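# Two Stretch robots lower a locker's drop-down gate

## Task

Get the locker's drop-down front gate open; it is latched shut by a spring pin at each of its top corners. The gate must settle open and stay that way with no robot supporting it. Then release it and withdraw both robots, with neither robot toppled or left leaning at the end.

## Robot and tools

Robots: r1 and r2 are identical Hello Robot Stretch 3 units. Each has a base with two drive wheels and a small passive omni wheel at the back, a lift that rides up and down a mast, and a telescoping arm that reaches out to the robot's RIGHT side, ending in a wrist and a two-finger gripper. The base is 0.33 m long and 0.34 m wide and cannot move sideways, so moving the gripper forward or back means driving the base. Turns in place pivot about the midpoint of the drive wheels, 0.05 m behind the front edge. With the arm pulled in and the wrist folded, the wrist pokes up to 0.06 m past the right side and a spin sweeps a 0.28 m radius; an unfolded, level gripper reaches beyond that.

Frames: each robot reports in its own base frame, with origin on the floor between the drive wheels, x forward, y left, z up. hand_pose is in this frame, located where the closed fingertips meet; with all wrist joints at zero its x axis points up, y back along the arm toward the mast, z toward the rear. The odometry frame is the base frame as it was when the scene began. Only images, lidar_m, wrist_depth_mm and head_depth_mm reveal where one robot is relative to the other.

execute_actions: argument actions is a list holding either no action (just returns state and pictures) or exactly one. The action is an object keyed by "r1" and/or "r2"; each entry may contain "base", "joints" and "contact_limits". All motions in the action begin at once and may finish at different moments. base takes exactly one command, both relative to where the base last reported itself: translate_m, a straight-line offset in metres, -1 to 1, positive forward; or rotate_rad, a turn in place in radians, -3.2 to 3.2, positive counter-clockwise seen from above. joints holds absolute targets by name: lift_m 0 to 1.1 (arm height on the mast); arm_m 0 to 0.52 (extension); wrist_yaw_rad -1.345 to 4.42 (0 along the arm, positive toward the front, 3.0 folded over the base); wrist_pitch_rad -1.57 to 0.451 (0 level, negative tips down); wrist_roll_rad -2.911 to 2.911 (0 fingers side by side, level); gripper_m -0.089 to 0.179 (bigger is wider; the real fingertip gap is smaller than the value, by 0.007 nearly shut and 0.025 wide open, and zero under 0.007); head_pan_rad -3.953 to 1.73 (0 ahead, positive left, -1.57 along the arm); head_tilt_rad -1.53 to 0.419 (0 level, negative down). contact_limits accepts only arm_m: a motor_effort percentage from 1 to 100 at which the arm motion halts with contact_stop (about the negative of it when retracting); smaller is gentler, too small stops instantly, and it also caps the arm's holding force until the next action. Anything left out of an action may still be driving toward an earlier target without the status lines showing it. An unknown key or out-of-range number rejects the whole call and nothing moves. If a result reports a stop, the rest of that reply's execute_actions, wait and finished_scene calls are skipped. cameras picks images: r1_head_camera, r1_nav_camera, r1_wrist_camera, r2_head_camera, r2_nav_camera, r2_wrist_camera, or "all"; omitted or null gives all, [] gives none. Head and nav cameras turn with the head joints; the wrist camera rides on the gripper.

wait: seconds from 0 to 10; commands nothing new and returns the same report. zoom_image: camera plus region [x0, y0, x1, y1] in pixels from the top-left, at most 504 by 504, on that camera's most recent full image. finished_scene: scene is the current scene's number; it ends the scene irreversibly after the last command has been held, and reports success.

Result lines: pictures lists the image order. joint_positions gives current values; done means within ±0.004 for lift, arm and gripper, ±0.02 for yaw, roll and head, ±0.05 for pitch. base_status and joint_status: done (for the base, wheels turned the commanded amount even if slipping), off_target (came to rest short and may still push), contact_stop, time_out, torque_fault (after these three the target is dropped). on_its_own covers uncommanded parts; its held at value is a target, not a position. motor_effort is percent of maximum, positive toward higher values, with the peak of the last action in brackets; readings carry fixed per-motor bias plus noise, and a rest effort outside its normal range suggests pushing or carrying. Positive wheel effort drives forward. lidar_m: 12 rough distances in metres from the base origin, 30-degree sectors counter-clockwise starting dead ahead (4th left, 7th behind, 10th right), "-" for nothing; the scan plane sits 0.17 m up, spans 0.15 to 12 m, misses clear objects and its own robot, sees the other robot, and the mast and low lift can block sectors 5, 6, 9 and 10. wrist_depth_mm and head_depth_mm are 7×7 median depth grids from top-left (45–1000 mm and 280–4000 mm; the head grid is sideways as sent). base_odometry counts wheel turns only. turned_by_wheels and turned_by_imu give turning since the last report, positive left. base_tilt is degrees, forward and right positive, each with a fixed bias up to about 4.

Cautions: the lift and arm halt and go slack when they press firmly; a slack lift can sink under load or keep pressing. The base, wrist and head never stop on contact. Prolonged hard effort switches a wrist servo off for 10 s. Base speed is 0.30 m/s and 1.9 rad/s only with lift_m below 0.30, arm_m below 0.03 and wrist_yaw_rad above 2.54; otherwise 0.10 m/s and 0.63 rad/s. Fold or unfold the wrist only with lift_m between 0.32 and 0.95, wrist_pitch_rad -0.4 and roll near 0; once folded the lift may go down to 0.25. With yaw below -0.4 keep pitch at -0.5 or lower. To grip, command below the object's width; to release, go at least 0.02 above the touch value. Pushing on something rigid with the gripper above roughly 0.45 m, a second push after a contact_stop, raised contact limits, or driving while hooked on something fixed can tip a robot; if base_tilt leans, undo the last move in small steps, free the gripper, and lower lift_m to about 0.2 if needed. Robots must not press or slam into each other: any further drive once bases touch is a hard press. Equal commands can differ in travel by up to 2.5 cm per metre. The simulation keeps running while replies are written. Avoid drops, slips, slams and hard hits.

Each tool is called after "Request:" as name(argument=value, ...) on one line, values as JSON.

## Session

Request:
execute_actions(actions=[])

Scene clock: 0.00 s.
r1.base_odometry: x=+0.000 y=+0.000 heading=+0.000 (m, m, rad; r1's odometry frame)
r1.turned_by_wheels: +0.000 (rad since the last result)
r1.turned_by_imu: +0.000 (rad since the last result)
r1.base_tilt: forward=-1.1 right=-0.2 (deg)
r1.lidar_m: 1.55 2.52 2.01 4.05 3.35 3.34 2.14 1.77 1.76 1.69 1.40 1.40
r1.head_depth_mm: 1339 1355 1382 1415 1443 1469 1496 / 1418 1448 1473 1497 1519 1543 1567 / 1512 1536 1576 1595 1651 1673 1717 / 1629 1663 1697 1737 1780 1811 1868 / 1783 1799 1852 1895 1939 1990 2015 / 1942 1965 1989 2107 2166 2240 2180 / 2081 2204 2274 2335 2415 2501 2199
r1.base_status: not commanded
r1.joint_positions: lift_m=+0.488 arm_m=-0.001 wrist_yaw_rad=+2.857 wrist_pitch_rad=-0.588 wrist_roll_rad=-0.016 gripper_m=+0.037 head_pan_rad=+0.015 head_tilt_rad=-0.004
r1.joint_status: not commanded
r1.motor_effort: left_wheel=+1 right_wheel=+0 lift_m=+31 arm_m=+1 wrist_yaw_rad=+0 wrist_pitch_rad=+5 wrist_roll_rad=+0 gripper_m=+0 head_pan_rad=+1 head_tilt_rad=+2 (%)
r1.hand_pose: x=+0.0348 y=+0.0476 z=+0.4644 quat_wxyz=(+0.298, +0.694, +0.110, +0.647) (m; r1's base frame)
r1.wrist_depth_mm: - - - - - - - / - - - - - - - / - - - - - - - / 840 - 897 925 970 - - / 725 729 791 796 818 827 864 / 641 647 - 683 709 725 729 / 565 591 - 600 603 627 647
r2.base_odometry: x=+0.000 y=+0.000 heading=+0.000 (m, m, rad; r2's odometry frame)
r2.turned_by_wheels: +0.000 (rad since the last result)
r2.turned_by_imu: +0.000 (rad since the last result)
r2.base_tilt: forward=-0.4 right=-0.2 (deg)
r2.lidar_m: 2.38 2.46 3.31 1.92 3.49 2.50 2.41 2.44 1.76 1.69 1.75 2.35
r2.head_depth_mm: 1843 2459 2406 2433 2407 2361 2346 / 1843 2462 2426 2412 2390 2343 2319 / 1845 2437 2445 2403 2354 2345 2323 / 1844 2443 2402 2393 2353 2329 2326 / 1855 2415 2413 2372 2338 2296 2282 / 1870 2423 2387 2377 2316 2302 2294 / 1872 2411 2370 2329 2321 2293 2268
r2.base_status: not commanded
r2.joint_positions: lift_m=+0.415 arm_m=-0.001 wrist_yaw_rad=+3.031 wrist_pitch_rad=-0.399 wrist_roll_rad=-0.005 gripper_m=+0.037 head_pan_rad=-0.003 head_tilt_rad=+0.007
r2.joint_status: not commanded
r2.motor_effort: left_wheel=+0 right_wheel=+0 lift_m=+22 arm_m=-2 wrist_yaw_rad=+1 wrist_pitch_rad=+7 wrist_roll_rad=+0 gripper_m=+0 head_pan_rad=+1 head_tilt_rad=+2 (%)
r2.hand_pose: x=+0.0037 y=+0.0811 z=+0.4315 quat_wxyz=(+0.178, +0.698, +0.102, +0.686) (m; r2's base frame)
r2.wrist_depth_mm: - - - - - - - / - - - - - - - / - - - - - - - / - - - - - - - / 870 892 922 860 853 832 829 / 721 706 - 706 735 683 689 / 609 597 589 589 598 585 595
pictures: r1_head_camera (sideways: a quarter turn clockwise sets it upright), r1_nav_camera (sideways: a quarter turn counterclockwise sets it upright), r1_wrist_camera, r2_head_camera (sideways: a quarter turn clockwise sets it upright), r2_nav_camera (sideways: a quarter turn counterclockwise sets it upright), r2_wrist_camera
Images, in order (width x height): r1_head_camera 896x504, r1_nav_camera 672x504, r1_wrist_camera 644x364, r2_head_camera 896x504, r2_nav_camera 672x504, r2_wrist_camera 644x364.

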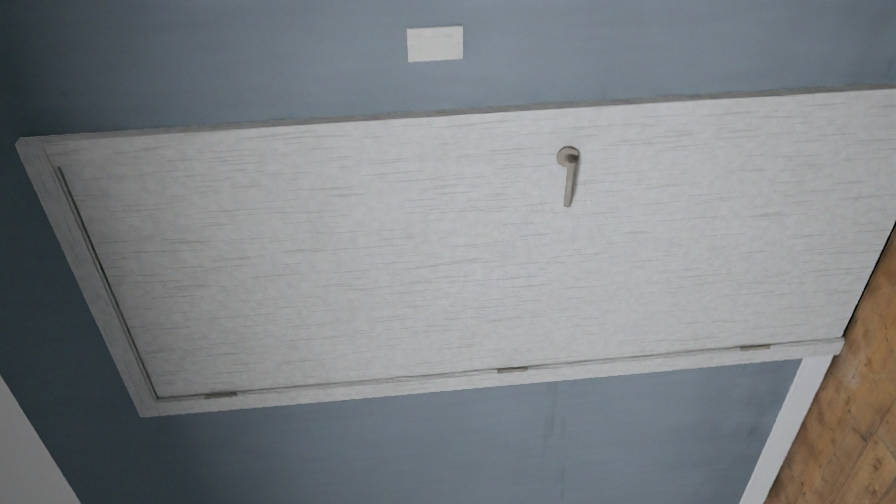

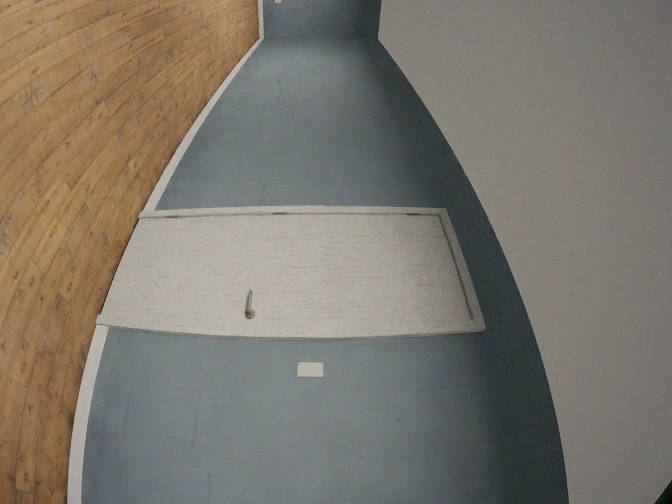

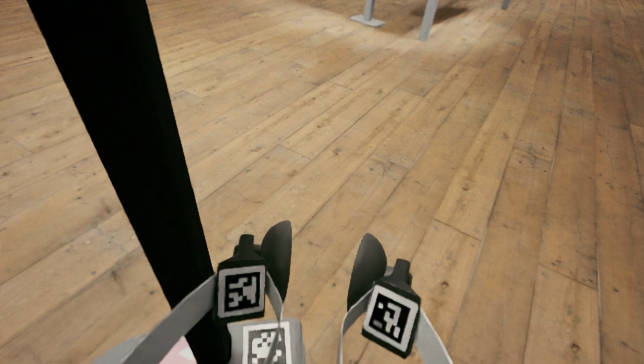

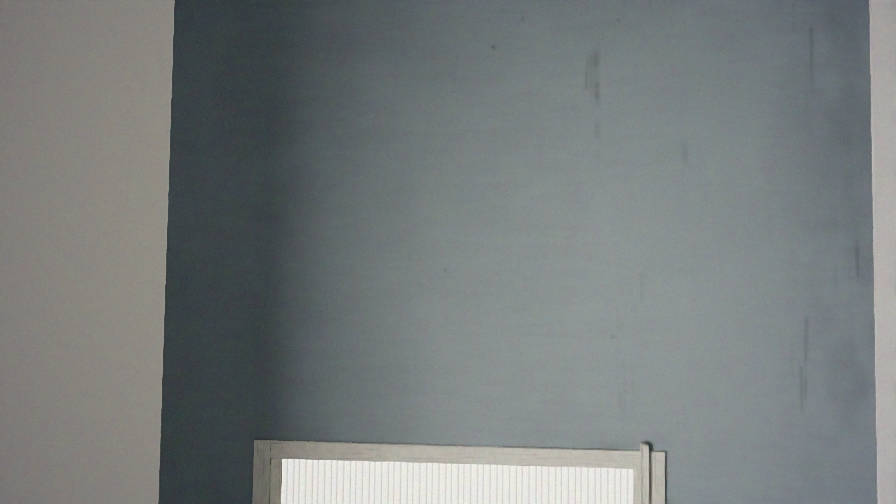

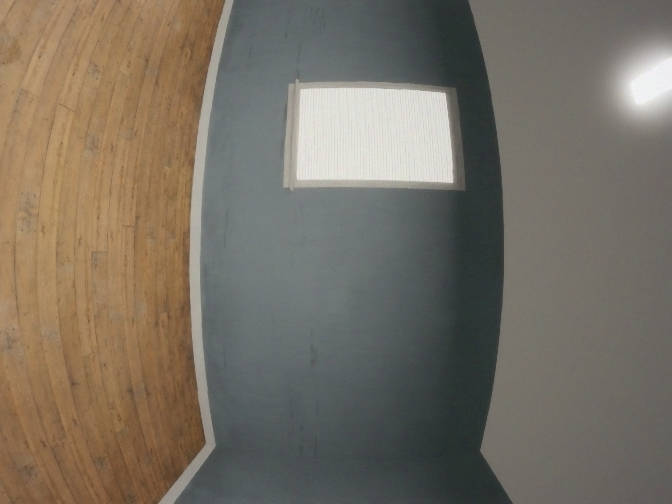

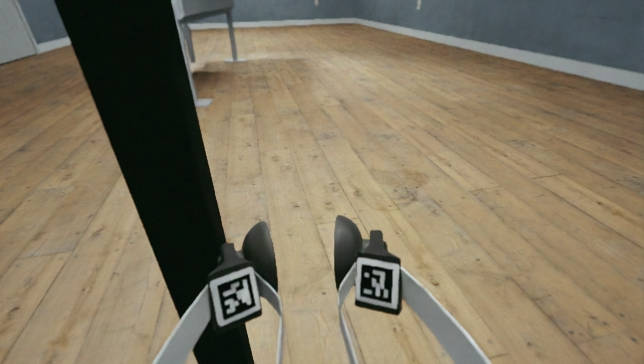

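Both wrist cameras see legs to the robots' left, so I'll turn the heads that way.

Request:
execute_actions(actions=[{"r1":{"joints":{"head_pan_rad":1.6,"head_tilt_rad":-0.4}},"r2":{"joints":{"head_pan_rad":1.6,"head_tilt_rad":-0.4}}}], cameras=["r1_head_camera","r1_nav_camera","r2_head_camera","r2_nav_camera"])

Scene clock: 8.20 s.
r1.base_odometry: x=+0.000 y=+0.000 heading=+0.000 (m, m, rad; r1's odometry frame)
r1.turned_by_wheels: +0.000 (rad since the last result)
r1.turned_by_imu: +0.000 (rad since the last result)
r1.base_tilt: forward=-1.0 right=-0.4 (deg)
r1.lidar_m: 1.55 2.52 2.01 4.05 3.33 3.35 2.14 1.77 1.76 1.70 1.41 1.40
r1.head_depth_mm: - - 2101 2729 2094 1648 1362 / - - 3992 2732 2118 1672 1370 / - - - 2957 2142 1677 1378 / - - - 2983 2136 1683 1380 / - - - 3005 2154 1704 1385 / 3954 - - 3067 2204 1713 1395 / 3579 3757 3918 3118 2190 1714 1422
r1.base_status: not commanded
r1.joint_positions: lift_m=+0.488 arm_m=-0.001 wrist_yaw_rad=+2.857 wrist_pitch_rad=-0.588 wrist_roll_rad=-0.016 gripper_m=+0.037 head_pan_rad=+1.593 head_tilt_rad=-0.395
r1.joint_status: all done
r1.motor_effort: left_wheel=+0(0) right_wheel=+0(0) lift_m=+32(31) arm_m=+1(0) wrist_yaw_rad=+0(1) wrist_pitch_rad=+5(4) wrist_roll_rad=+0(0) gripper_m=+0(1) head_pan_rad=+3(42) head_tilt_rad=-3(32) (%)
r1.hand_pose: x=+0.0348 y=+0.0476 z=+0.4644 quat_wxyz=(+0.298, +0.694, +0.110, +0.647) (m; r1's base frame)
r1.wrist_depth_mm: - - - - - - - / - - - - - - - / - - - - - - - / 832 - 908 927 959 987 - / 724 720 788 801 814 836 862 / 636 641 - 686 706 725 737 / 561 591 - 602 612 627 644
r2.base_odometry: x=+0.000 y=+0.000 heading=+0.000 (m, m, rad; r2's odometry frame)
r2.turned_by_wheels: +0.000 (rad since the last result)
r2.turned_by_imu: +0.000 (rad since the last result)
r2.base_tilt: forward=-0.4 right=-0.2 (deg)
r2.lidar_m: 2.37 2.45 3.32 1.92 3.47 2.50 2.40 2.44 1.76 1.69 1.75 2.36
r2.head_depth_mm: - - - - 2688 1984 1564 / - - - - 2663 1952 1557 / - - - - 2643 1946 1552 / - - - - 2625 1960 1540 / - - 3056 2794 2641 1956 1543 / - - 3031 2021 2511 1944 1542 / - - - 2064 2611 1935 1534
r2.base_status: not commanded
r2.joint_positions: lift_m=+0.415 arm_m=-0.001 wrist_yaw_rad=+3.031 wrist_pitch_rad=-0.399 wrist_roll_rad=-0.005 gripper_m=+0.037 head_pan_rad=+1.593 head_tilt_rad=-0.395
r2.joint_status: all done
r2.motor_effort: left_wheel=+0(1) right_wheel=-1(0) lift_m=+23(22) arm_m=-2(1) wrist_yaw_rad=+0(0) wrist_pitch_rad=+7(7) wrist_roll_rad=+0(0) gripper_m=+0(0) head_pan_rad=+4(53) head_tilt_rad=-3(29) (%)
r2.hand_pose: x=+0.0037 y=+0.0811 z=+0.4315 quat_wxyz=(+0.178, +0.698, +0.102, +0.686) (m; r2's base frame)
r2.wrist_depth_mm: - - - - - - - / - - - - - - - / - - - - - - - / - - - - - - - / 874 914 924 858 848 871 835 / 703 701 - 711 722 675 676 / 613 604 598 600 581 590 581
pictures: r1_head_camera (sideways: a quarter turn clockwise sets it upright), r1_nav_camera (sideways: a quarter turn counterclockwise sets it upright), r2_head_camera (sideways: a quarter turn clockwise sets it upright), r2_nav_camera (sideways: a quarter turn counterclockwise sets it upright)
Images, in order (width x height): r1_head_camera 896x504, r1_nav_camera 672x504, r2_head_camera 896x504, r2_nav_camera 672x504.

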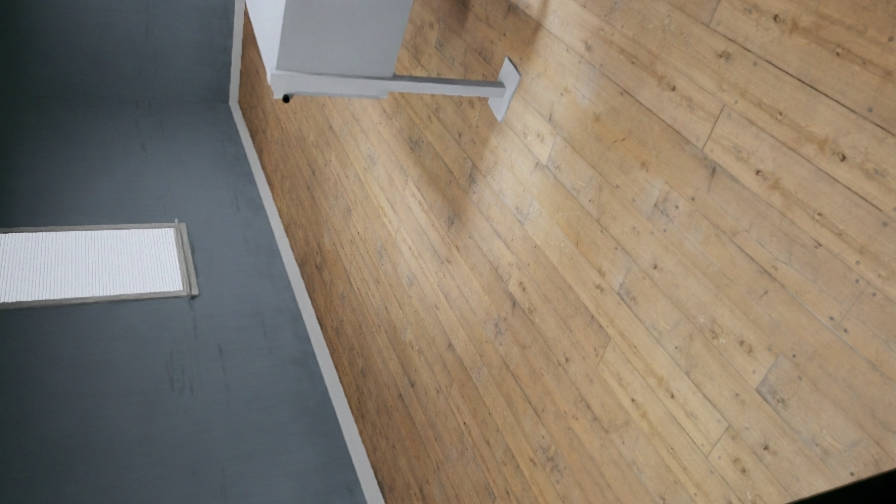

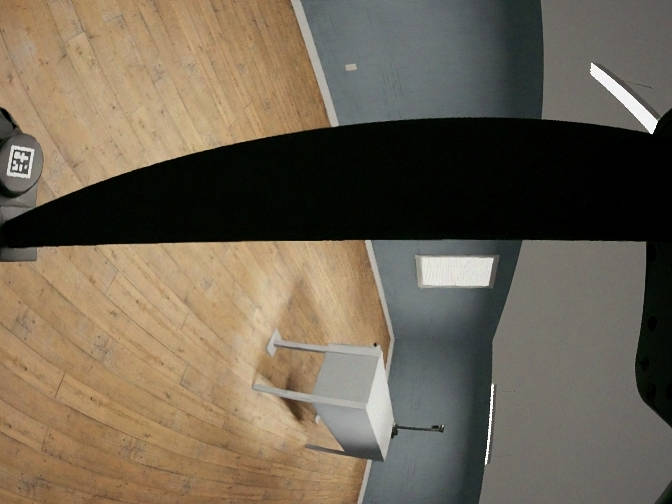

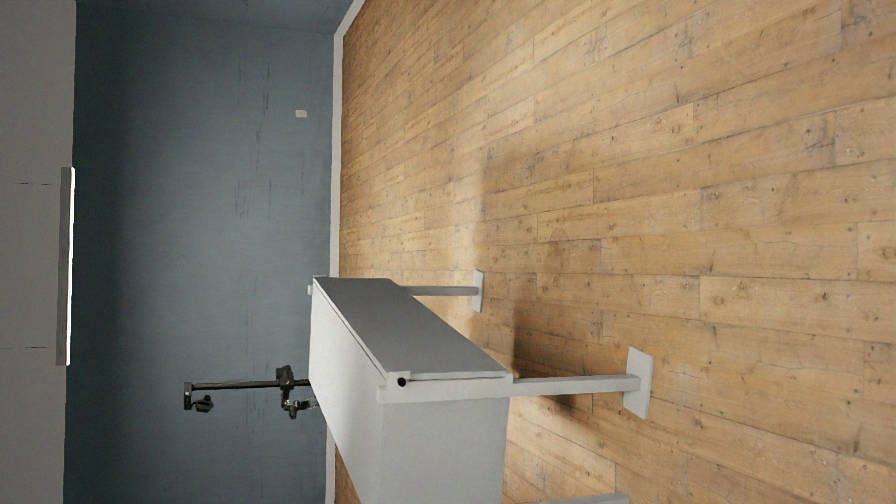

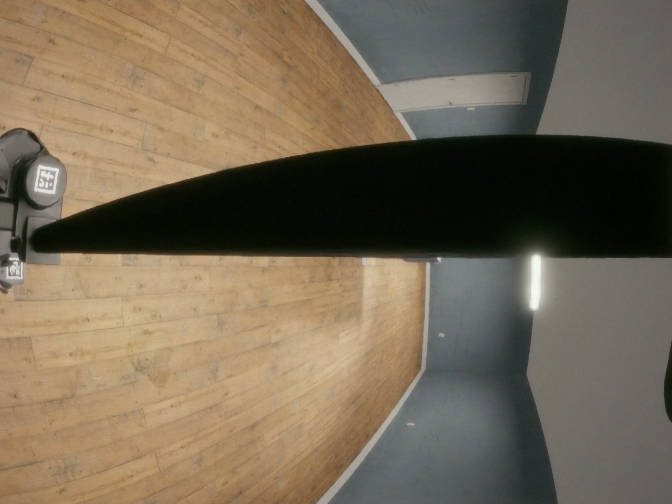

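Request:
zoom_image(camera="r2_head_camera", region=[290,250,690,504])

Request:
zoom_image(camera="r1_head_camera", region=[230,0,550,180])

Region (290, 250, 690, 504) of r2_head_camera's 896x504 image, scaled by 1.260, with more detail than that image has; it fills the top 320 rows of this view, and the rest is white.

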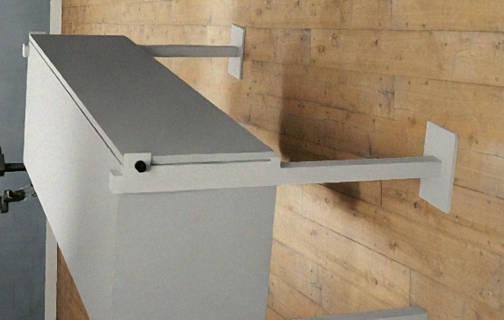

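Region (230, 0, 550, 180) of r1_head_camera's 896x504 image, scaled by 1.575, with more detail than that image has; it fills the top 284 rows of this view, and the rest is white.

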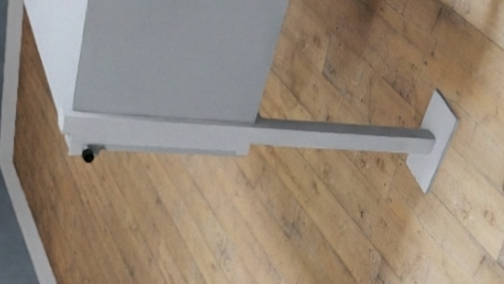

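Request:
execute_actions(actions=[{"r1":{"base":{"rotate_rad":1.04},"joints":{"lift_m":0.28,"wrist_pitch_rad":-0.4,"wrist_yaw_rad":3.0,"head_pan_rad":0,"head_tilt_rad":-0.5}},"r2":{"base":{"rotate_rad":1.997},"joints":{"lift_m":0.28,"head_pan_rad":0,"head_tilt_rad":-0.5}}}], cameras=[])

Request:
execute_actions(actions=[{"r1":{"base":{"translate_m":0.9}},"r2":{"base":{"translate_m":0.66}}}], cameras=[])

Request:
execute_actions(actions=[{"r1":{"base":{"translate_m":0.9}},"r2":{"base":{"translate_m":0.65}}}], cameras=["r1_nav_camera","r2_nav_camera"])

Scene clock: 62.73 s.
r1.base_odometry: x=+0.000 y=+0.000 heading=+1.040 (m, m, rad; r1's odometry frame)
r1.turned_by_wheels: +1.040 (rad since the last result)
r1.turned_by_imu: +1.039 (rad since the last result)
r1.base_tilt: forward=-1.0 right=-0.5 (deg)
r1.lidar_m: 2.01 4.06 3.34 3.33 2.13 1.77 1.77 1.69 1.40 1.40 1.55 2.53
r1.head_depth_mm: - - 3455 2423 1862 1525 1281 / - - 3507 2439 1875 1527 1286 / - - 3472 2453 1899 1539 1292 / - 2850 3353 2483 1913 1544 1300 / - 2311 2137 2409 1933 1557 1310 / - 2372 2146 2430 1930 1563 1311 / - - 3112 2561 1953 1576 1318
r1.base_status: done
r1.joint_positions: lift_m=+0.280 arm_m=-0.001 wrist_yaw_rad=+2.997 wrist_pitch_rad=-0.422 wrist_roll_rad=-0.016 gripper_m=+0.037 head_pan_rad=+0.007 head_tilt_rad=-0.494
r1.joint_status: all done
r1.motor_effort: left_wheel=-6(11) right_wheel=+4(8) lift_m=+26(26) arm_m=+0(0) wrist_yaw_rad=+1(5) wrist_pitch_rad=+9(9) wrist_roll_rad=+0(0) gripper_m=+1(1) head_pan_rad=-2(44) head_tilt_rad=-3(17) (%)
r1.hand_pose: x=+0.0109 y=+0.0773 z=+0.2921 quat_wxyz=(+0.197, +0.695, +0.100, +0.685) (m; r1's base frame)
r1.wrist_depth_mm: - - - - - - - / - - - - - - - / 890 910 - - - - - / 687 714 763 791 830 888 937 / 559 575 - 637 659 688 722 / 478 514 - 541 550 562 588 / - - - - 454 478 494
r2.base_odometry: x=+0.000 y=+0.000 heading=+1.997 (m, m, rad; r2's odometry frame)
r2.turned_by_wheels: +1.997 (rad since the last result)
r2.turned_by_imu: +1.965 (rad since the last result)
r2.base_tilt: forward=-0.5 right=-0.2 (deg)
r2.lidar_m: 1.93 2.59 2.40 2.44 1.81 1.69 1.71 2.16 2.38 2.40 3.06 3.38
r2.head_depth_mm: - - 2414 3029 2286 1772 1443 / - - 1994 2122 2227 1750 1427 / - - 2103 2716 2266 1752 1426 / - - - 2843 2260 1746 1421 / - - - 3167 2242 1736 1428 / 3901 - - 3099 2243 1734 1406 / 3360 3517 3725 3098 2217 1730 1415
r2.base_status: done
r2.joint_positions: lift_m=+0.280 arm_m=-0.001 wrist_yaw_rad=+3.031 wrist_pitch_rad=-0.400 wrist_roll_rad=-0.005 gripper_m=+0.037 head_pan_rad=+0.007 head_tilt_rad=-0.494
r2.joint_status: all done
r2.motor_effort: left_wheel=-4(9) right_wheel=+4(10) lift_m=+20(18) arm_m=-1(2) wrist_yaw_rad=+0(1) wrist_pitch_rad=+7(7) wrist_roll_rad=+0(0) gripper_m=+0(0) head_pan_rad=-4(50) head_tilt_rad=-2(16) (%)
r2.hand_pose: x=+0.0037 y=+0.0809 z=+0.2968 quat_wxyz=(+0.179, +0.698, +0.103, +0.686) (m; r2's base frame)
r2.wrist_depth_mm: - - - - - - - / - - - - - - - / - - - - - - - / 852 844 853 812 801 819 793 / 648 654 677 633 640 631 626 / 535 546 - 525 544 520 524 / 448 472 - - 440 433 439
pictures: none
No camera images: the call's "cameras" was empty. Leave "cameras" out to get every camera's image.

Scene clock: 67.50 s.
r1.base_odometry: x=+0.456 y=+0.776 heading=+1.039 (m, m, rad; r1's odometry frame)
r1.turned_by_wheels: +0.000 (rad since the last result)
r1.turned_by_imu: -0.006 (rad since the last result)
r1.base_tilt: forward=-1.1 right=-0.3 (deg)
r1.lidar_m: 1.10 1.33 3.19 3.17 3.20 2.66 2.66 1.91 1.55 1.55 1.75 2.82
r1.head_depth_mm: - - 3409 2420 1867 1517 1280 / - - 3459 2463 1880 1520 1291 / - - 3130 2471 1896 1535 1291 / - 2255 1697 2369 1904 1553 1298 / - 2295 1388 1326 1756 1544 1304 / - - 1319 1283 1867 1557 1308 / - - 1336 1329 1863 1565 1312
r1.base_status: done
r1.joint_positions: lift_m=+0.280 arm_m=-0.001 wrist_yaw_rad=+2.998 wrist_pitch_rad=-0.421 wrist_roll_rad=-0.016 gripper_m=+0.037 head_pan_rad=+0.007 head_tilt_rad=-0.495
r1.joint_status: not commanded
r1.motor_effort: left_wheel=-6(10) right_wheel=+3(10) lift_m=+26(26) arm_m=+0(0) wrist_yaw_rad=+1(1) wrist_pitch_rad=+8(9) wrist_roll_rad=+0(0) gripper_m=+0(0) head_pan_rad=-3(3) head_tilt_rad=-2(3) (%)
r1.hand_pose: x=+0.0108 y=+0.0774 z=+0.2922 quat_wxyz=(+0.197, +0.695, +0.100, +0.685) (m; r1's base frame)
r1.wrist_depth_mm: - - - - - - - / - - - - - - - / 879 923 - - - - - / 682 705 763 793 844 899 933 / 557 576 - 640 660 698 721 / 477 510 - 547 556 560 589 / - - - - 453 478 495
r2.base_odometry: x=-0.273 y=+0.601 heading=+1.996 (m, m, rad; r2's odometry frame)
r2.turned_by_wheels: +0.000 (rad since the last result)
r2.turned_by_imu: -0.004 (rad since the last result)
r2.base_tilt: forward=-0.4 right=-0.2 (deg)
r2.lidar_m: 1.43 2.31 2.14 2.17 2.48 2.30 2.33 2.86 2.64 2.67 3.40 1.29
r2.head_depth_mm: - - 1932 1343 1450 1707 1435 / - - 1909 1411 2002 1708 1439 / - - - 1509 2091 1749 1420 / - - - 2991 2127 1733 1415 / - - - 3137 2225 1733 1420 / 3391 3658 3911 3090 2218 1716 1417 / 3005 3212 3312 3126 2209 1714 1416
r2.base_status: done
r2.joint_positions: lift_m=+0.280 arm_m=-0.001 wrist_yaw_rad=+3.031 wrist_pitch_rad=-0.400 wrist_roll_rad=-0.005 gripper_m=+0.037 head_pan_rad=+0.007 head_tilt_rad=-0.495
r2.joint_status: not commanded
r2.motor_effort: left_wheel=-4(7) right_wheel=+4(11) lift_m=+20(20) arm_m=-1(2) wrist_yaw_rad=+1(1) wrist_pitch_rad=+7(7) wrist_roll_rad=+0(0) gripper_m=+0(0) head_pan_rad=-5(4) head_tilt_rad=-3(3) (%)
r2.hand_pose: x=+0.0037 y=+0.0809 z=+0.2968 quat_wxyz=(+0.179, +0.698, +0.103, +0.686) (m; r2's base frame)
r2.wrist_depth_mm: - - - - - - - / - - - - - - - / - - - - - - - / 861 848 848 832 825 832 797 / 665 650 679 647 646 632 624 / 530 534 - 525 535 515 518 / 447 477 - - 449 436 438
pictures: none
No camera images: the call's "cameras" was empty. Leave "cameras" out to get every camera's image.

Scene clock: 72.27 s.
r1.base_odometry: x=+0.912 y=+1.552 heading=+1.039 (m, m, rad; r1's odometry frame)
r1.turned_by_wheels: +0.000 (rad since the last result)
r1.turned_by_imu: -0.006 (rad since the last result)
r1.base_tilt: forward=-1.1 right=-0.1 (deg)
r1.lidar_m: 1.53 0.22 0.58 3.00 3.32 3.55 3.51 2.12 1.72 1.74 1.94 3.09
r1.head_depth_mm: - - 3435 2403 1870 1513 1276 / - - 3265 2330 1878 1536 1287 / - - 1271 1022 1148 1497 1292 / - - 1286 905 718 698 774 / - - 1303 907 696 566 511 / - - 1404 918 700 568 477 / - - 3693 924 708 571 478
r1.base_status: done
r1.joint_positions: lift_m=+0.280 arm_m=-0.001 wrist_yaw_rad=+2.998 wrist_pitch_rad=-0.421 wrist_roll_rad=-0.016 gripper_m=+0.037 head_pan_rad=+0.007 head_tilt_rad=-0.495
r1.joint_status: not commanded
r1.motor_effort: left_wheel=-4(10) right_wheel=+3(9) lift_m=+26(25) arm_m=+1(0) wrist_yaw_rad=+2(1) wrist_pitch_rad=+8(8) wrist_roll_rad=+0(0) gripper_m=+0(1) head_pan_rad=-3(4) head_tilt_rad=-2(3) (%)
r1.hand_pose: x=+0.0108 y=+0.0775 z=+0.2922 quat_wxyz=(+0.196, +0.695, +0.100, +0.685) (m; r1's base frame)
r1.wrist_depth_mm: - - - - - - - / - - - - - - - / 887 931 - - - - - / 686 701 765 782 839 844 905 / 556 573 - 644 664 676 224 / 475 503 - 542 554 571 216 / - - - - 452 447 236
r2.base_odometry: x=-0.541 y=+1.193 heading=+1.996 (m, m, rad; r2's odometry frame)
r2.turned_by_wheels: +0.000 (rad since the last result)
r2.turned_by_imu: -0.004 (rad since the last result)
r2.base_tilt: forward=-0.4 right=-0.2 (deg)
r2.lidar_m: 0.78 2.04 1.88 1.91 2.41 2.89 2.93 3.16 2.90 2.92 3.70 0.71
r2.head_depth_mm: - - - 1152 826 852 931 / - - - 1217 865 914 1353 / - - - 3163 907 973 1356 / - - - 3099 2246 1733 1382 / 3649 3835 - 3140 2226 1742 1417 / 3048 3196 3436 3082 2226 1728 1420 / 2626 2796 2896 2944 2203 1730 1410
r2.base_status: done
r2.joint_positions: lift_m=+0.280 arm_m=-0.001 wrist_yaw_rad=+3.031 wrist_pitch_rad=-0.400 wrist_roll_rad=-0.005 gripper_m=+0.037 head_pan_rad=+0.007 head_tilt_rad=-0.495
r2.joint_status: not commanded
r2.motor_effort: left_wheel=-4(7) right_wheel=+3(10) lift_m=+20(20) arm_m=-2(2) wrist_yaw_rad=+0(0) wrist_pitch_rad=+7(7) wrist_roll_rad=+0(0) gripper_m=+1(1) head_pan_rad=-4(4) head_tilt_rad=-3(3) (%)
r2.hand_pose: x=+0.0037 y=+0.0809 z=+0.2968 quat_wxyz=(+0.179, +0.697, +0.103, +0.686) (m; r2's base frame)
r2.wrist_depth_mm: - - - - - - - / - - - - - - - / - - - - - - - / 875 829 817 815 822 808 810 / 664 648 656 641 633 638 621 / 530 540 - 533 529 513 513 / 453 480 - - 442 441 440
pictures: r1_nav_camera (sideways: a quarter turn counterclockwise sets it upright), r2_nav_camera (sideways: a quarter turn counterclockwise sets it upright)
Images, in order (width x height): r1_nav_camera 672x504, r2_nav_camera 672x504.

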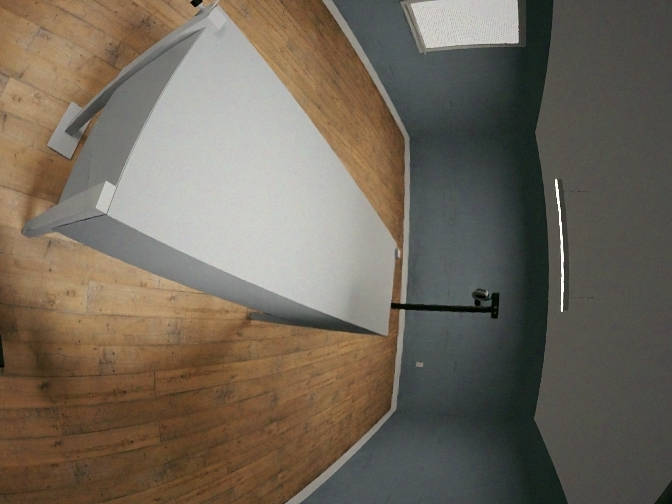

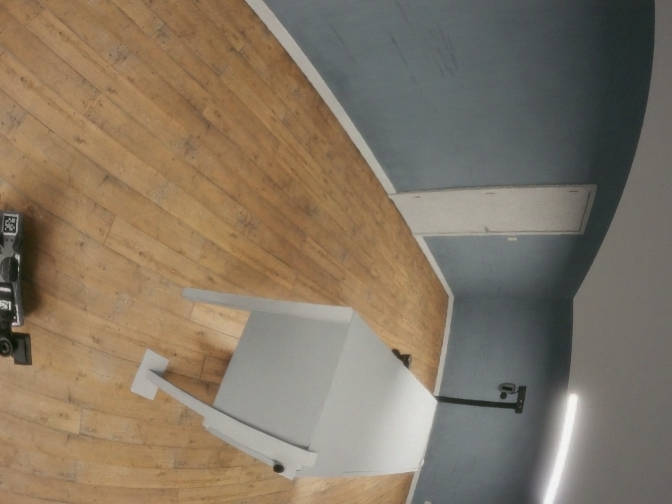

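Request:
execute_actions(actions=[{"r1":{"base":{"translate_m":-0.6},"joints":{"head_pan_rad":0.5,"head_tilt_rad":-0.6}},"r2":{"base":{"rotate_rad":1.0},"joints":{"head_pan_rad":-1.57,"head_tilt_rad":-0.6}}}], cameras=["r1_head_camera","r1_nav_camera","r2_head_camera"])

Scene clock: 89.77 s.
r1.base_odometry: x=+0.608 y=+1.035 heading=+1.039 (m, m, rad; r1's odometry frame)
r1.turned_by_wheels: +0.000 (rad since the last result)
r1.turned_by_imu: +0.003 (rad since the last result)
r1.base_tilt: forward=-1.1 right=-0.4 (deg)
r1.lidar_m: 0.80 1.05 3.15 3.10 3.47 2.96 2.95 1.98 1.62 1.61 1.82 2.91
r1.head_depth_mm: - 1460 1000 1036 1649 1415 1214 / - 1487 1006 968 1125 1362 1221 / - - 1036 1098 1669 1430 1236 / - - 1111 1227 1616 1431 1232 / - - 2606 2065 1719 1439 1238 / 3907 - 2872 2162 1730 1445 1237 / 3572 3725 2893 2171 1747 1453 1245
r1.base_status: done
r1.joint_positions: lift_m=+0.280 arm_m=-0.001 wrist_yaw_rad=+2.998 wrist_pitch_rad=-0.421 wrist_roll_rad=-0.016 gripper_m=+0.037 head_pan_rad=+0.493 head_tilt_rad=-0.593
r1.joint_status: all done
r1.motor_effort: left_wheel=-5(15) right_wheel=+4(4) lift_m=+25(26) arm_m=+0(0) wrist_yaw_rad=+2(2) wrist_pitch_rad=+8(9) wrist_roll_rad=+0(0) gripper_m=+1(0) head_pan_rad=+3(31) head_tilt_rad=-4(18) (%)
r1.hand_pose: x=+0.0108 y=+0.0775 z=+0.2923 quat_wxyz=(+0.196, +0.695, +0.100, +0.685) (m; r1's base frame)
r1.wrist_depth_mm: - - - - - - - / - - - - - - - / 876 906 - - - - - / 684 710 770 796 844 893 947 / 558 566 - 634 654 693 732 / 480 506 - 535 555 566 585 / - - - - 453 479 495
r2.base_odometry: x=-0.541 y=+1.193 heading=+2.996 (m, m, rad; r2's odometry frame)
r2.turned_by_wheels: +1.000 (rad since the last result)
r2.turned_by_imu: +0.984 (rad since the last result)
r2.base_tilt: forward=-0.4 right=-0.2 (deg)
r2.lidar_m: 1.89 1.89 2.32 2.90 2.91 3.22 2.90 2.91 3.57 0.71 0.78 2.08
r2.head_depth_mm: - - 3874 2649 1977 1610 1335 / - - 3838 2622 1980 1590 1338 / - - 3591 1078 906 1502 1329 / - - 1343 926 886 1020 1289 / - - 1338 923 896 1027 1326 / - - 1318 912 898 1026 1325 / - - 2907 912 899 1025 1235
r2.base_status: done
r2.joint_positions: lift_m=+0.280 arm_m=-0.001 wrist_yaw_rad=+3.031 wrist_pitch_rad=-0.400 wrist_roll_rad=-0.005 gripper_m=+0.037 head_pan_rad=-1.563 head_tilt_rad=-0.593
r2.joint_status: all done
r2.motor_effort: left_wheel=-4(9) right_wheel=+3(10) lift_m=+20(20) arm_m=-1(1) wrist_yaw_rad=+0(1) wrist_pitch_rad=+7(7) wrist_roll_rad=+0(0) gripper_m=+0(0) head_pan_rad=-4(52) head_tilt_rad=-5(18) (%)
r2.hand_pose: x=+0.0037 y=+0.0809 z=+0.2968 quat_wxyz=(+0.179, +0.697, +0.103, +0.686) (m; r2's base frame)
r2.wrist_depth_mm: - - - - - - - / - - - - - - - / - - - - - - - / 867 844 825 811 805 816 800 / 660 647 678 638 645 629 630 / 532 523 - 521 540 523 518 / 455 485 - - 442 439 438
pictures: r1_head_camera (sideways: a quarter turn clockwise sets it upright), r1_nav_camera (sideways: a quarter turn counterclockwise sets it upright), r2_head_camera (sideways: a quarter turn clockwise sets it upright)
Images, in order (width x height): r1_head_camera 896x504, r1_nav_camera 672x504, r2_head_camera 896x504.

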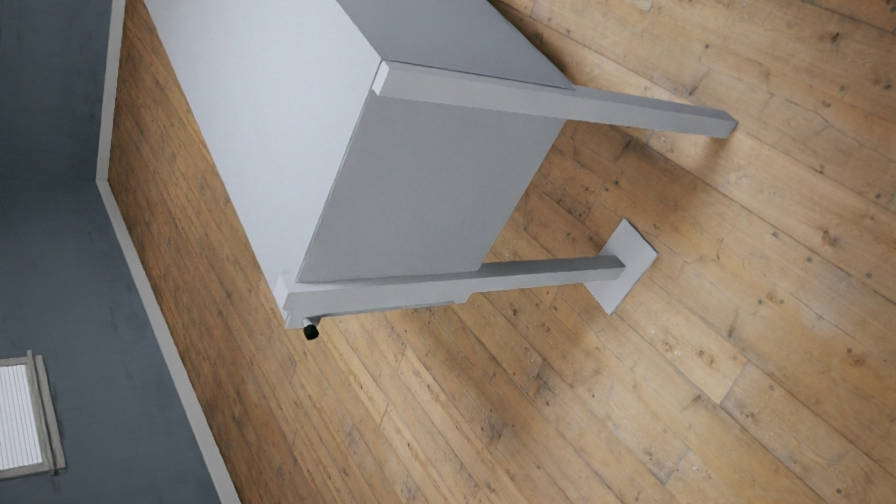

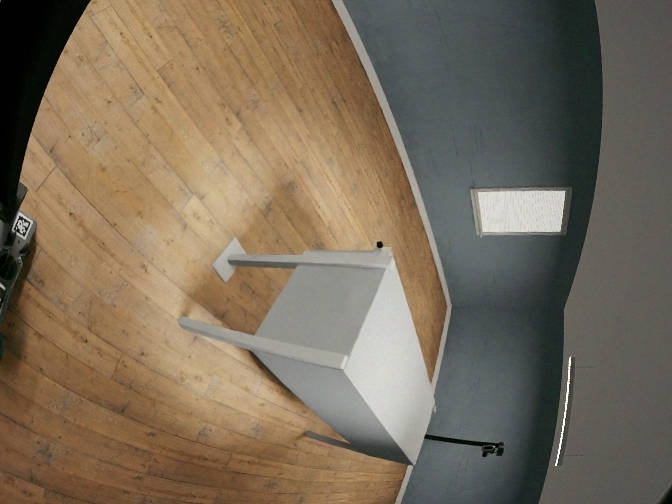

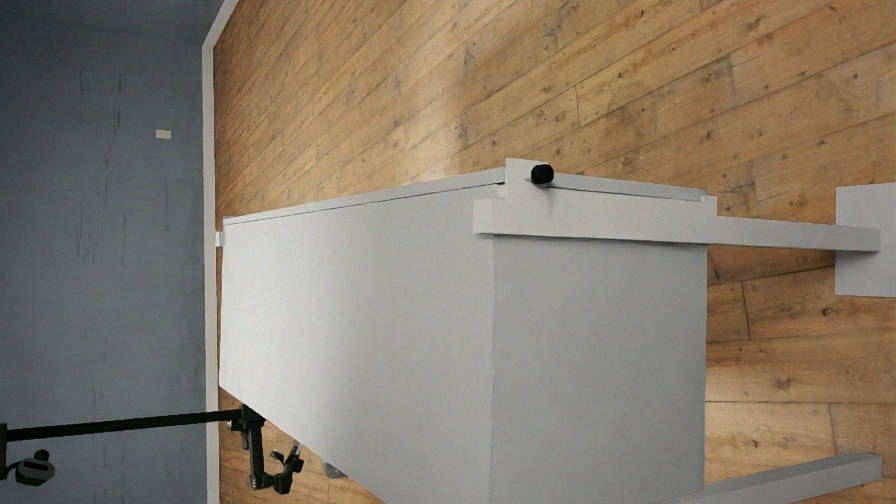

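Request:
execute_actions(actions=[{"r1":{"base":{"rotate_rad":1.29},"joints":{"head_pan_rad":-1.57,"head_tilt_rad":-0.6}},"r2":{"joints":{"lift_m":0.7}}}], cameras=[])

Request:
execute_actions(actions=[{"r1":{"base":{"translate_m":0.8}},"r2":{"joints":{"wrist_yaw_rad":0}}}], cameras=[])

Request:
execute_actions(actions=[{"r1":{"joints":{"lift_m":0.7}},"r2":{"joints":{"wrist_pitch_rad":0,"gripper_m":0.1,"lift_m":0.72}}}], cameras=["r1_head_camera","r2_head_camera","r2_wrist_camera"])

Scene clock: 106.70 s.
r1.base_odometry: x=+0.608 y=+1.035 heading=+2.329 (m, m, rad; r1's odometry frame)
r1.turned_by_wheels: +1.290 (rad since the last result)
r1.turned_by_imu: +1.288 (rad since the last result)
r1.base_tilt: forward=-1.0 right=-0.4 (deg)
r1.lidar_m: 3.12 3.16 3.13 2.95 2.52 1.73 1.61 1.64 2.15 2.12 0.80 3.31
r1.head_depth_mm: 3265 3425 2757 2097 1696 1421 1217 / - 3969 2754 2107 1693 1424 1220 / - - 2776 2109 1709 1423 1228 / - - 2810 2150 1716 1436 1230 / - - 2820 2151 1726 1440 1242 / - 1785 1620 2015 1741 1445 1243 / - 1558 1155 1094 1074 1363 1243
r1.base_status: done
r1.joint_positions: lift_m=+0.280 arm_m=-0.001 wrist_yaw_rad=+2.998 wrist_pitch_rad=-0.421 wrist_roll_rad=-0.016 gripper_m=+0.037 head_pan_rad=-1.563 head_tilt_rad=-0.593
r1.joint_status: all done
r1.motor_effort: left_wheel=-6(13) right_wheel=+4(10) lift_m=+26(25) arm_m=+1(1) wrist_yaw_rad=+1(2) wrist_pitch_rad=+8(8) wrist_roll_rad=+0(0) gripper_m=+0(0) head_pan_rad=-3(43) head_tilt_rad=-4(5) (%)
r1.hand_pose: x=+0.0108 y=+0.0775 z=+0.2923 quat_wxyz=(+0.196, +0.695, +0.100, +0.685) (m; r1's base frame)
r1.wrist_depth_mm: - - - - - - - / - - - - - - - / 885 922 - - - - - / 683 707 755 796 847 880 952 / 555 577 - 641 665 696 728 / 473 507 - 539 559 563 589 / - - - - 456 474 494
r2.base_odometry: x=-0.541 y=+1.193 heading=+2.996 (m, m, rad; r2's odometry frame)
r2.turned_by_wheels: +0.000 (rad since the last result)
r2.turned_by_imu: +0.000 (rad since the last result)
r2.base_tilt: forward=-0.4 right=-0.2 (deg)
r2.lidar_m: 1.89 1.89 2.32 2.90 2.92 3.19 2.90 2.91 3.58 0.71 0.78 2.08
r2.head_depth_mm: - - 3868 2606 1999 1607 1337 / - - 3832 2617 2003 1587 1327 / - - 3558 1079 906 1504 1324 / - - 1347 926 887 1018 1291 / - - 1331 922 898 1031 1322 / - - 1328 917 897 1025 1317 / - - 2799 910 895 1026 1233
r2.base_status: not commanded
r2.joint_positions: lift_m=+0.700 arm_m=-0.001 wrist_yaw_rad=+3.031 wrist_pitch_rad=-0.400 wrist_roll_rad=-0.005 gripper_m=+0.037 head_pan_rad=-1.563 head_tilt_rad=-0.593
r2.joint_status: all done
r2.motor_effort: left_wheel=-4(4) right_wheel=+4(4) lift_m=+25(25) arm_m=-2(1) wrist_yaw_rad=+1(0) wrist_pitch_rad=+7(7) wrist_roll_rad=+0(0) gripper_m=+0(0) head_pan_rad=-4(5) head_tilt_rad=-4(4) (%)
r2.hand_pose: x=+0.0037 y=+0.0809 z=+0.7165 quat_wxyz=(+0.179, +0.697, +0.103, +0.686) (m; r2's base frame)
r2.wrist_depth_mm: - - - - - - - / - - - - - - - / - - - - - - - / - - - - - - - / - - - - - - - / - - - - - - - / 930 941 881 919 932 887 910
pictures: none
No camera images: the call's "cameras" was empty. Leave "cameras" out to get every camera's image.

Scene clock: 111.13 s.
r1.base_odometry: x=+0.058 y=+1.616 heading=+2.328 (m, m, rad; r1's odometry frame)
r1.turned_by_wheels: +0.000 (rad since the last result)
r1.turned_by_imu: -0.005 (rad since the last result)
r1.base_tilt: forward=-1.1 right=-0.3 (deg)
r1.lidar_m: 2.33 2.37 3.04 2.99 3.06 2.59 2.41 2.48 0.87 0.78 3.62 2.48
r1.head_depth_mm: - 3762 996 963 1553 1359 1219 / - 1469 1004 959 1566 1424 1217 / - 1479 1011 959 1564 1417 1226 / - 1604 1067 948 1178 1398 1233 / - - 2844 2155 1739 1438 1234 / - - 2855 2157 1724 1443 1237 / - - 2896 2169 1749 1450 1243
r1.base_status: done
r1.joint_positions: lift_m=+0.280 arm_m=-0.001 wrist_yaw_rad=+2.998 wrist_pitch_rad=-0.421 wrist_roll_rad=-0.016 gripper_m=+0.037 head_pan_rad=-1.563 head_tilt_rad=-0.593
r1.joint_status: not commanded
r1.motor_effort: left_wheel=-6(11) right_wheel=+4(10) lift_m=+26(26) arm_m=+0(0) wrist_yaw_rad=+1(1) wrist_pitch_rad=+8(8) wrist_roll_rad=+0(0) gripper_m=+0(1) head_pan_rad=-3(3) head_tilt_rad=-4(4) (%)
r1.hand_pose: x=+0.0108 y=+0.0775 z=+0.2923 quat_wxyz=(+0.196, +0.695, +0.100, +0.685) (m; r1's base frame)
r1.wrist_depth_mm: - - - - - - - / - - - - - - - / 879 918 997 - - - - / 680 702 764 794 848 891 952 / 560 578 - 647 663 695 731 / 476 512 - 540 554 562 590 / - - - - 455 479 498
r2.base_odometry: x=-0.541 y=+1.193 heading=+2.996 (m, m, rad; r2's odometry frame)
r2.turned_by_wheels: +0.000 (rad since the last result)
r2.turned_by_imu: +0.000 (rad since the last result)
r2.base_tilt: forward=-0.4 right=-0.2 (deg)
r2.lidar_m: 1.89 1.90 2.32 2.90 2.90 3.20 2.89 2.92 3.55 0.71 0.79 2.09
r2.head_depth_mm: - - 3881 2635 1991 1601 1353 / - - 3875 2601 1975 1594 1338 / - - 3592 1076 907 1500 1364 / - - 1348 926 890 1020 1279 / - - 1342 923 896 1030 1328 / - - 1324 918 900 1024 1327 / - - 3452 910 898 1024 1237
r2.base_status: not commanded
r2.joint_positions: lift_m=+0.700 arm_m=-0.001 wrist_yaw_rad=+0.002 wrist_pitch_rad=-0.400 wrist_roll_rad=-0.005 gripper_m=+0.037 head_pan_rad=-1.563 head_tilt_rad=-0.593
r2.joint_status: all done
r2.motor_effort: left_wheel=-4(5) right_wheel=+4(4) lift_m=+25(24) arm_m=-2(2) wrist_yaw_rad=-2(3) wrist_pitch_rad=+7(7) wrist_roll_rad=+0(0) gripper_m=+0(1) head_pan_rad=-4(4) head_tilt_rad=-4(4) (%)
r2.hand_pose: x=-0.0211 y=-0.3709 z=+0.7165 quat_wxyz=(+0.695, +0.142, -0.691, -0.140) (m; r2's base frame)
r2.wrist_depth_mm: 414 415 424 418 - - - / 431 442 464 469 - - - / 468 484 507 517 - - - / - 535 551 565 - - - / - 593 604 644 - - - / - - - - - - - / 955 882 906 903 901 907 912
pictures: none
No camera images: the call's "cameras" was empty. Leave "cameras" out to get every camera's image.

Scene clock: 115.80 s.
r1.base_odometry: x=+0.058 y=+1.616 heading=+2.328 (m, m, rad; r1's odometry frame)
r1.turned_by_wheels: +0.000 (rad since the last result)
r1.turned_by_imu: +0.000 (rad since the last result)
r1.base_tilt: forward=-1.1 right=-0.3 (deg)
r1.lidar_m: 2.32 2.36 3.06 3.01 3.05 2.59 2.41 2.48 0.87 0.78 3.62 2.48
r1.head_depth_mm: - 3748 996 961 1562 1359 1234 / - 1463 999 962 1572 1418 1232 / - 1489 1012 963 1571 1418 1227 / - 1603 1062 948 1182 1392 1235 / - - 2814 2147 1713 1442 1233 / - - 2877 2157 1733 1443 1240 / - - 2866 2174 1745 1452 1239
r1.base_status: not commanded
r1.joint_positions: lift_m=+0.700 arm_m=-0.001 wrist_yaw_rad=+2.998 wrist_pitch_rad=-0.421 wrist_roll_rad=-0.016 gripper_m=+0.037 head_pan_rad=-1.563 head_tilt_rad=-0.593
r1.joint_status: all done
r1.motor_effort: left_wheel=-5(5) right_wheel=+4(4) lift_m=+35(36) arm_m=+0(0) wrist_yaw_rad=+2(1) wrist_pitch_rad=+8(8) wrist_roll_rad=+0(0) gripper_m=+1(1) head_pan_rad=-3(2) head_tilt_rad=-4(4) (%)
r1.hand_pose: x=+0.0108 y=+0.0775 z=+0.7119 quat_wxyz=(+0.196, +0.695, +0.099, +0.685) (m; r1's base frame)
r1.wrist_depth_mm: - - - - - - - / - - - - - - - / - - - - - - - / - - - - - - - / - - - - - - - / 963 - - - - - - / 835 842 890 924 936 971 -
r2.base_odometry: x=-0.541 y=+1.193 heading=+2.996 (m, m, rad; r2's odometry frame)
r2.turned_by_wheels: +0.000 (rad since the last result)
r2.turned_by_imu: +0.000 (rad since the last result)
r2.base_tilt: forward=-0.4 right=-0.2 (deg)
r2.lidar_m: 1.89 1.89 2.32 2.89 2.91 3.21 2.89 2.91 3.58 0.71 0.78 2.08
r2.head_depth_mm: - - 3854 2642 2007 1608 1337 / - - 3845 2631 1980 1600 1332 / - - 3579 1077 905 1541 1328 / - 2802 1346 926 893 1021 1319 / - - 1341 921 901 1017 1323 / - - 1318 918 896 1028 1322 / - - 3483 913 896 1030 1240
r2.base_status: not commanded
r2.joint_positions: lift_m=+0.720 arm_m=-0.001 wrist_yaw_rad=+0.002 wrist_pitch_rad=-0.024 wrist_roll_rad=-0.005 gripper_m=+0.100 head_pan_rad=-1.563 head_tilt_rad=-0.593
r2.joint_status: all done
r2.motor_effort: left_wheel=-4(4) right_wheel=+4(4) lift_m=+24(28) arm_m=-1(1) wrist_yaw_rad=-3(3) wrist_pitch_rad=+12(12) wrist_roll_rad=+0(0) gripper_m=+0(100) head_pan_rad=-3(3) head_tilt_rad=-4(4) (%)
r2.hand_pose: x=-0.0210 y=-0.3999 z=+0.8284 quat_wxyz=(+0.709, +0.009, -0.705, -0.008) (m; r2's base frame)
r2.wrist_depth_mm: - - - - - - - / - - - - - - - / - - - - - - - / - 510 493 496 - - - / 478 486 496 508 - - - / 499 502 519 517 - - - / - 520 524 525 - - -
pictures: r1_head_camera (sideways: a quarter turn clockwise sets it upright), r2_head_camera (sideways: a quarter turn clockwise sets it upright), r2_wrist_camera
Images, in order (width x height): r1_head_camera 896x504, r2_head_camera 896x504, r2_wrist_camera 644x364.

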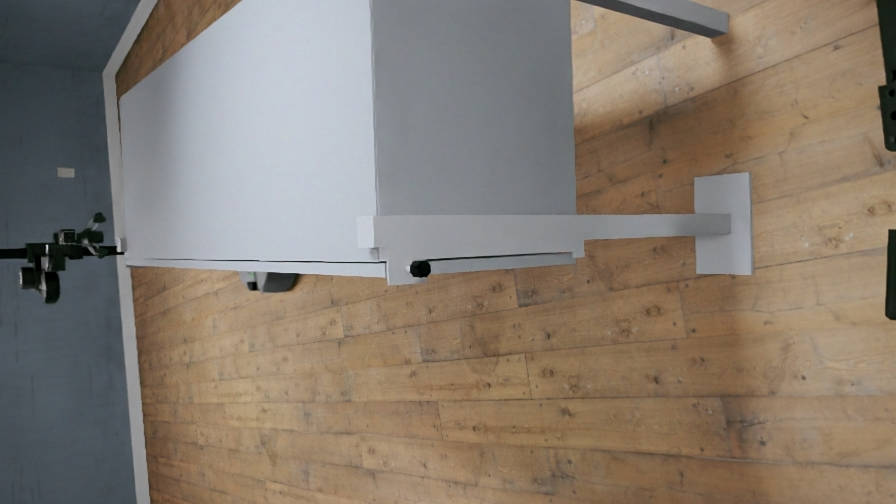

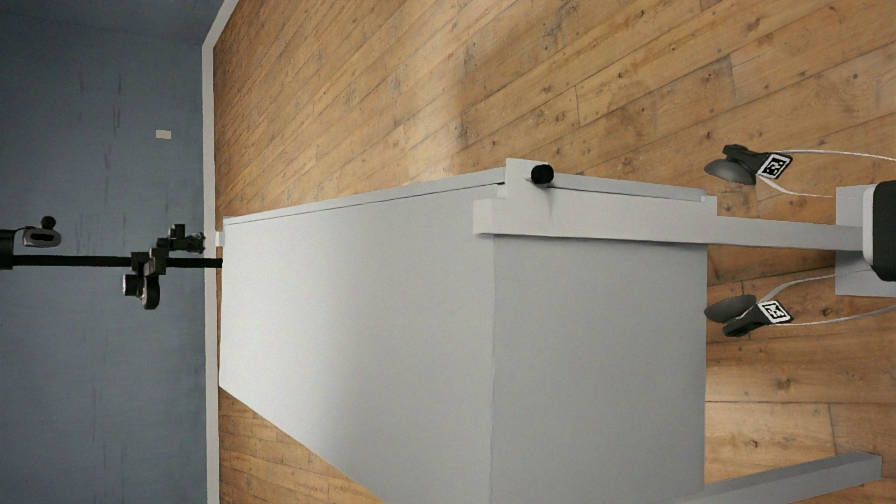

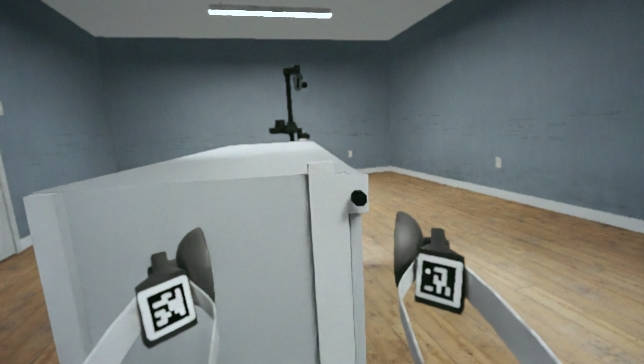

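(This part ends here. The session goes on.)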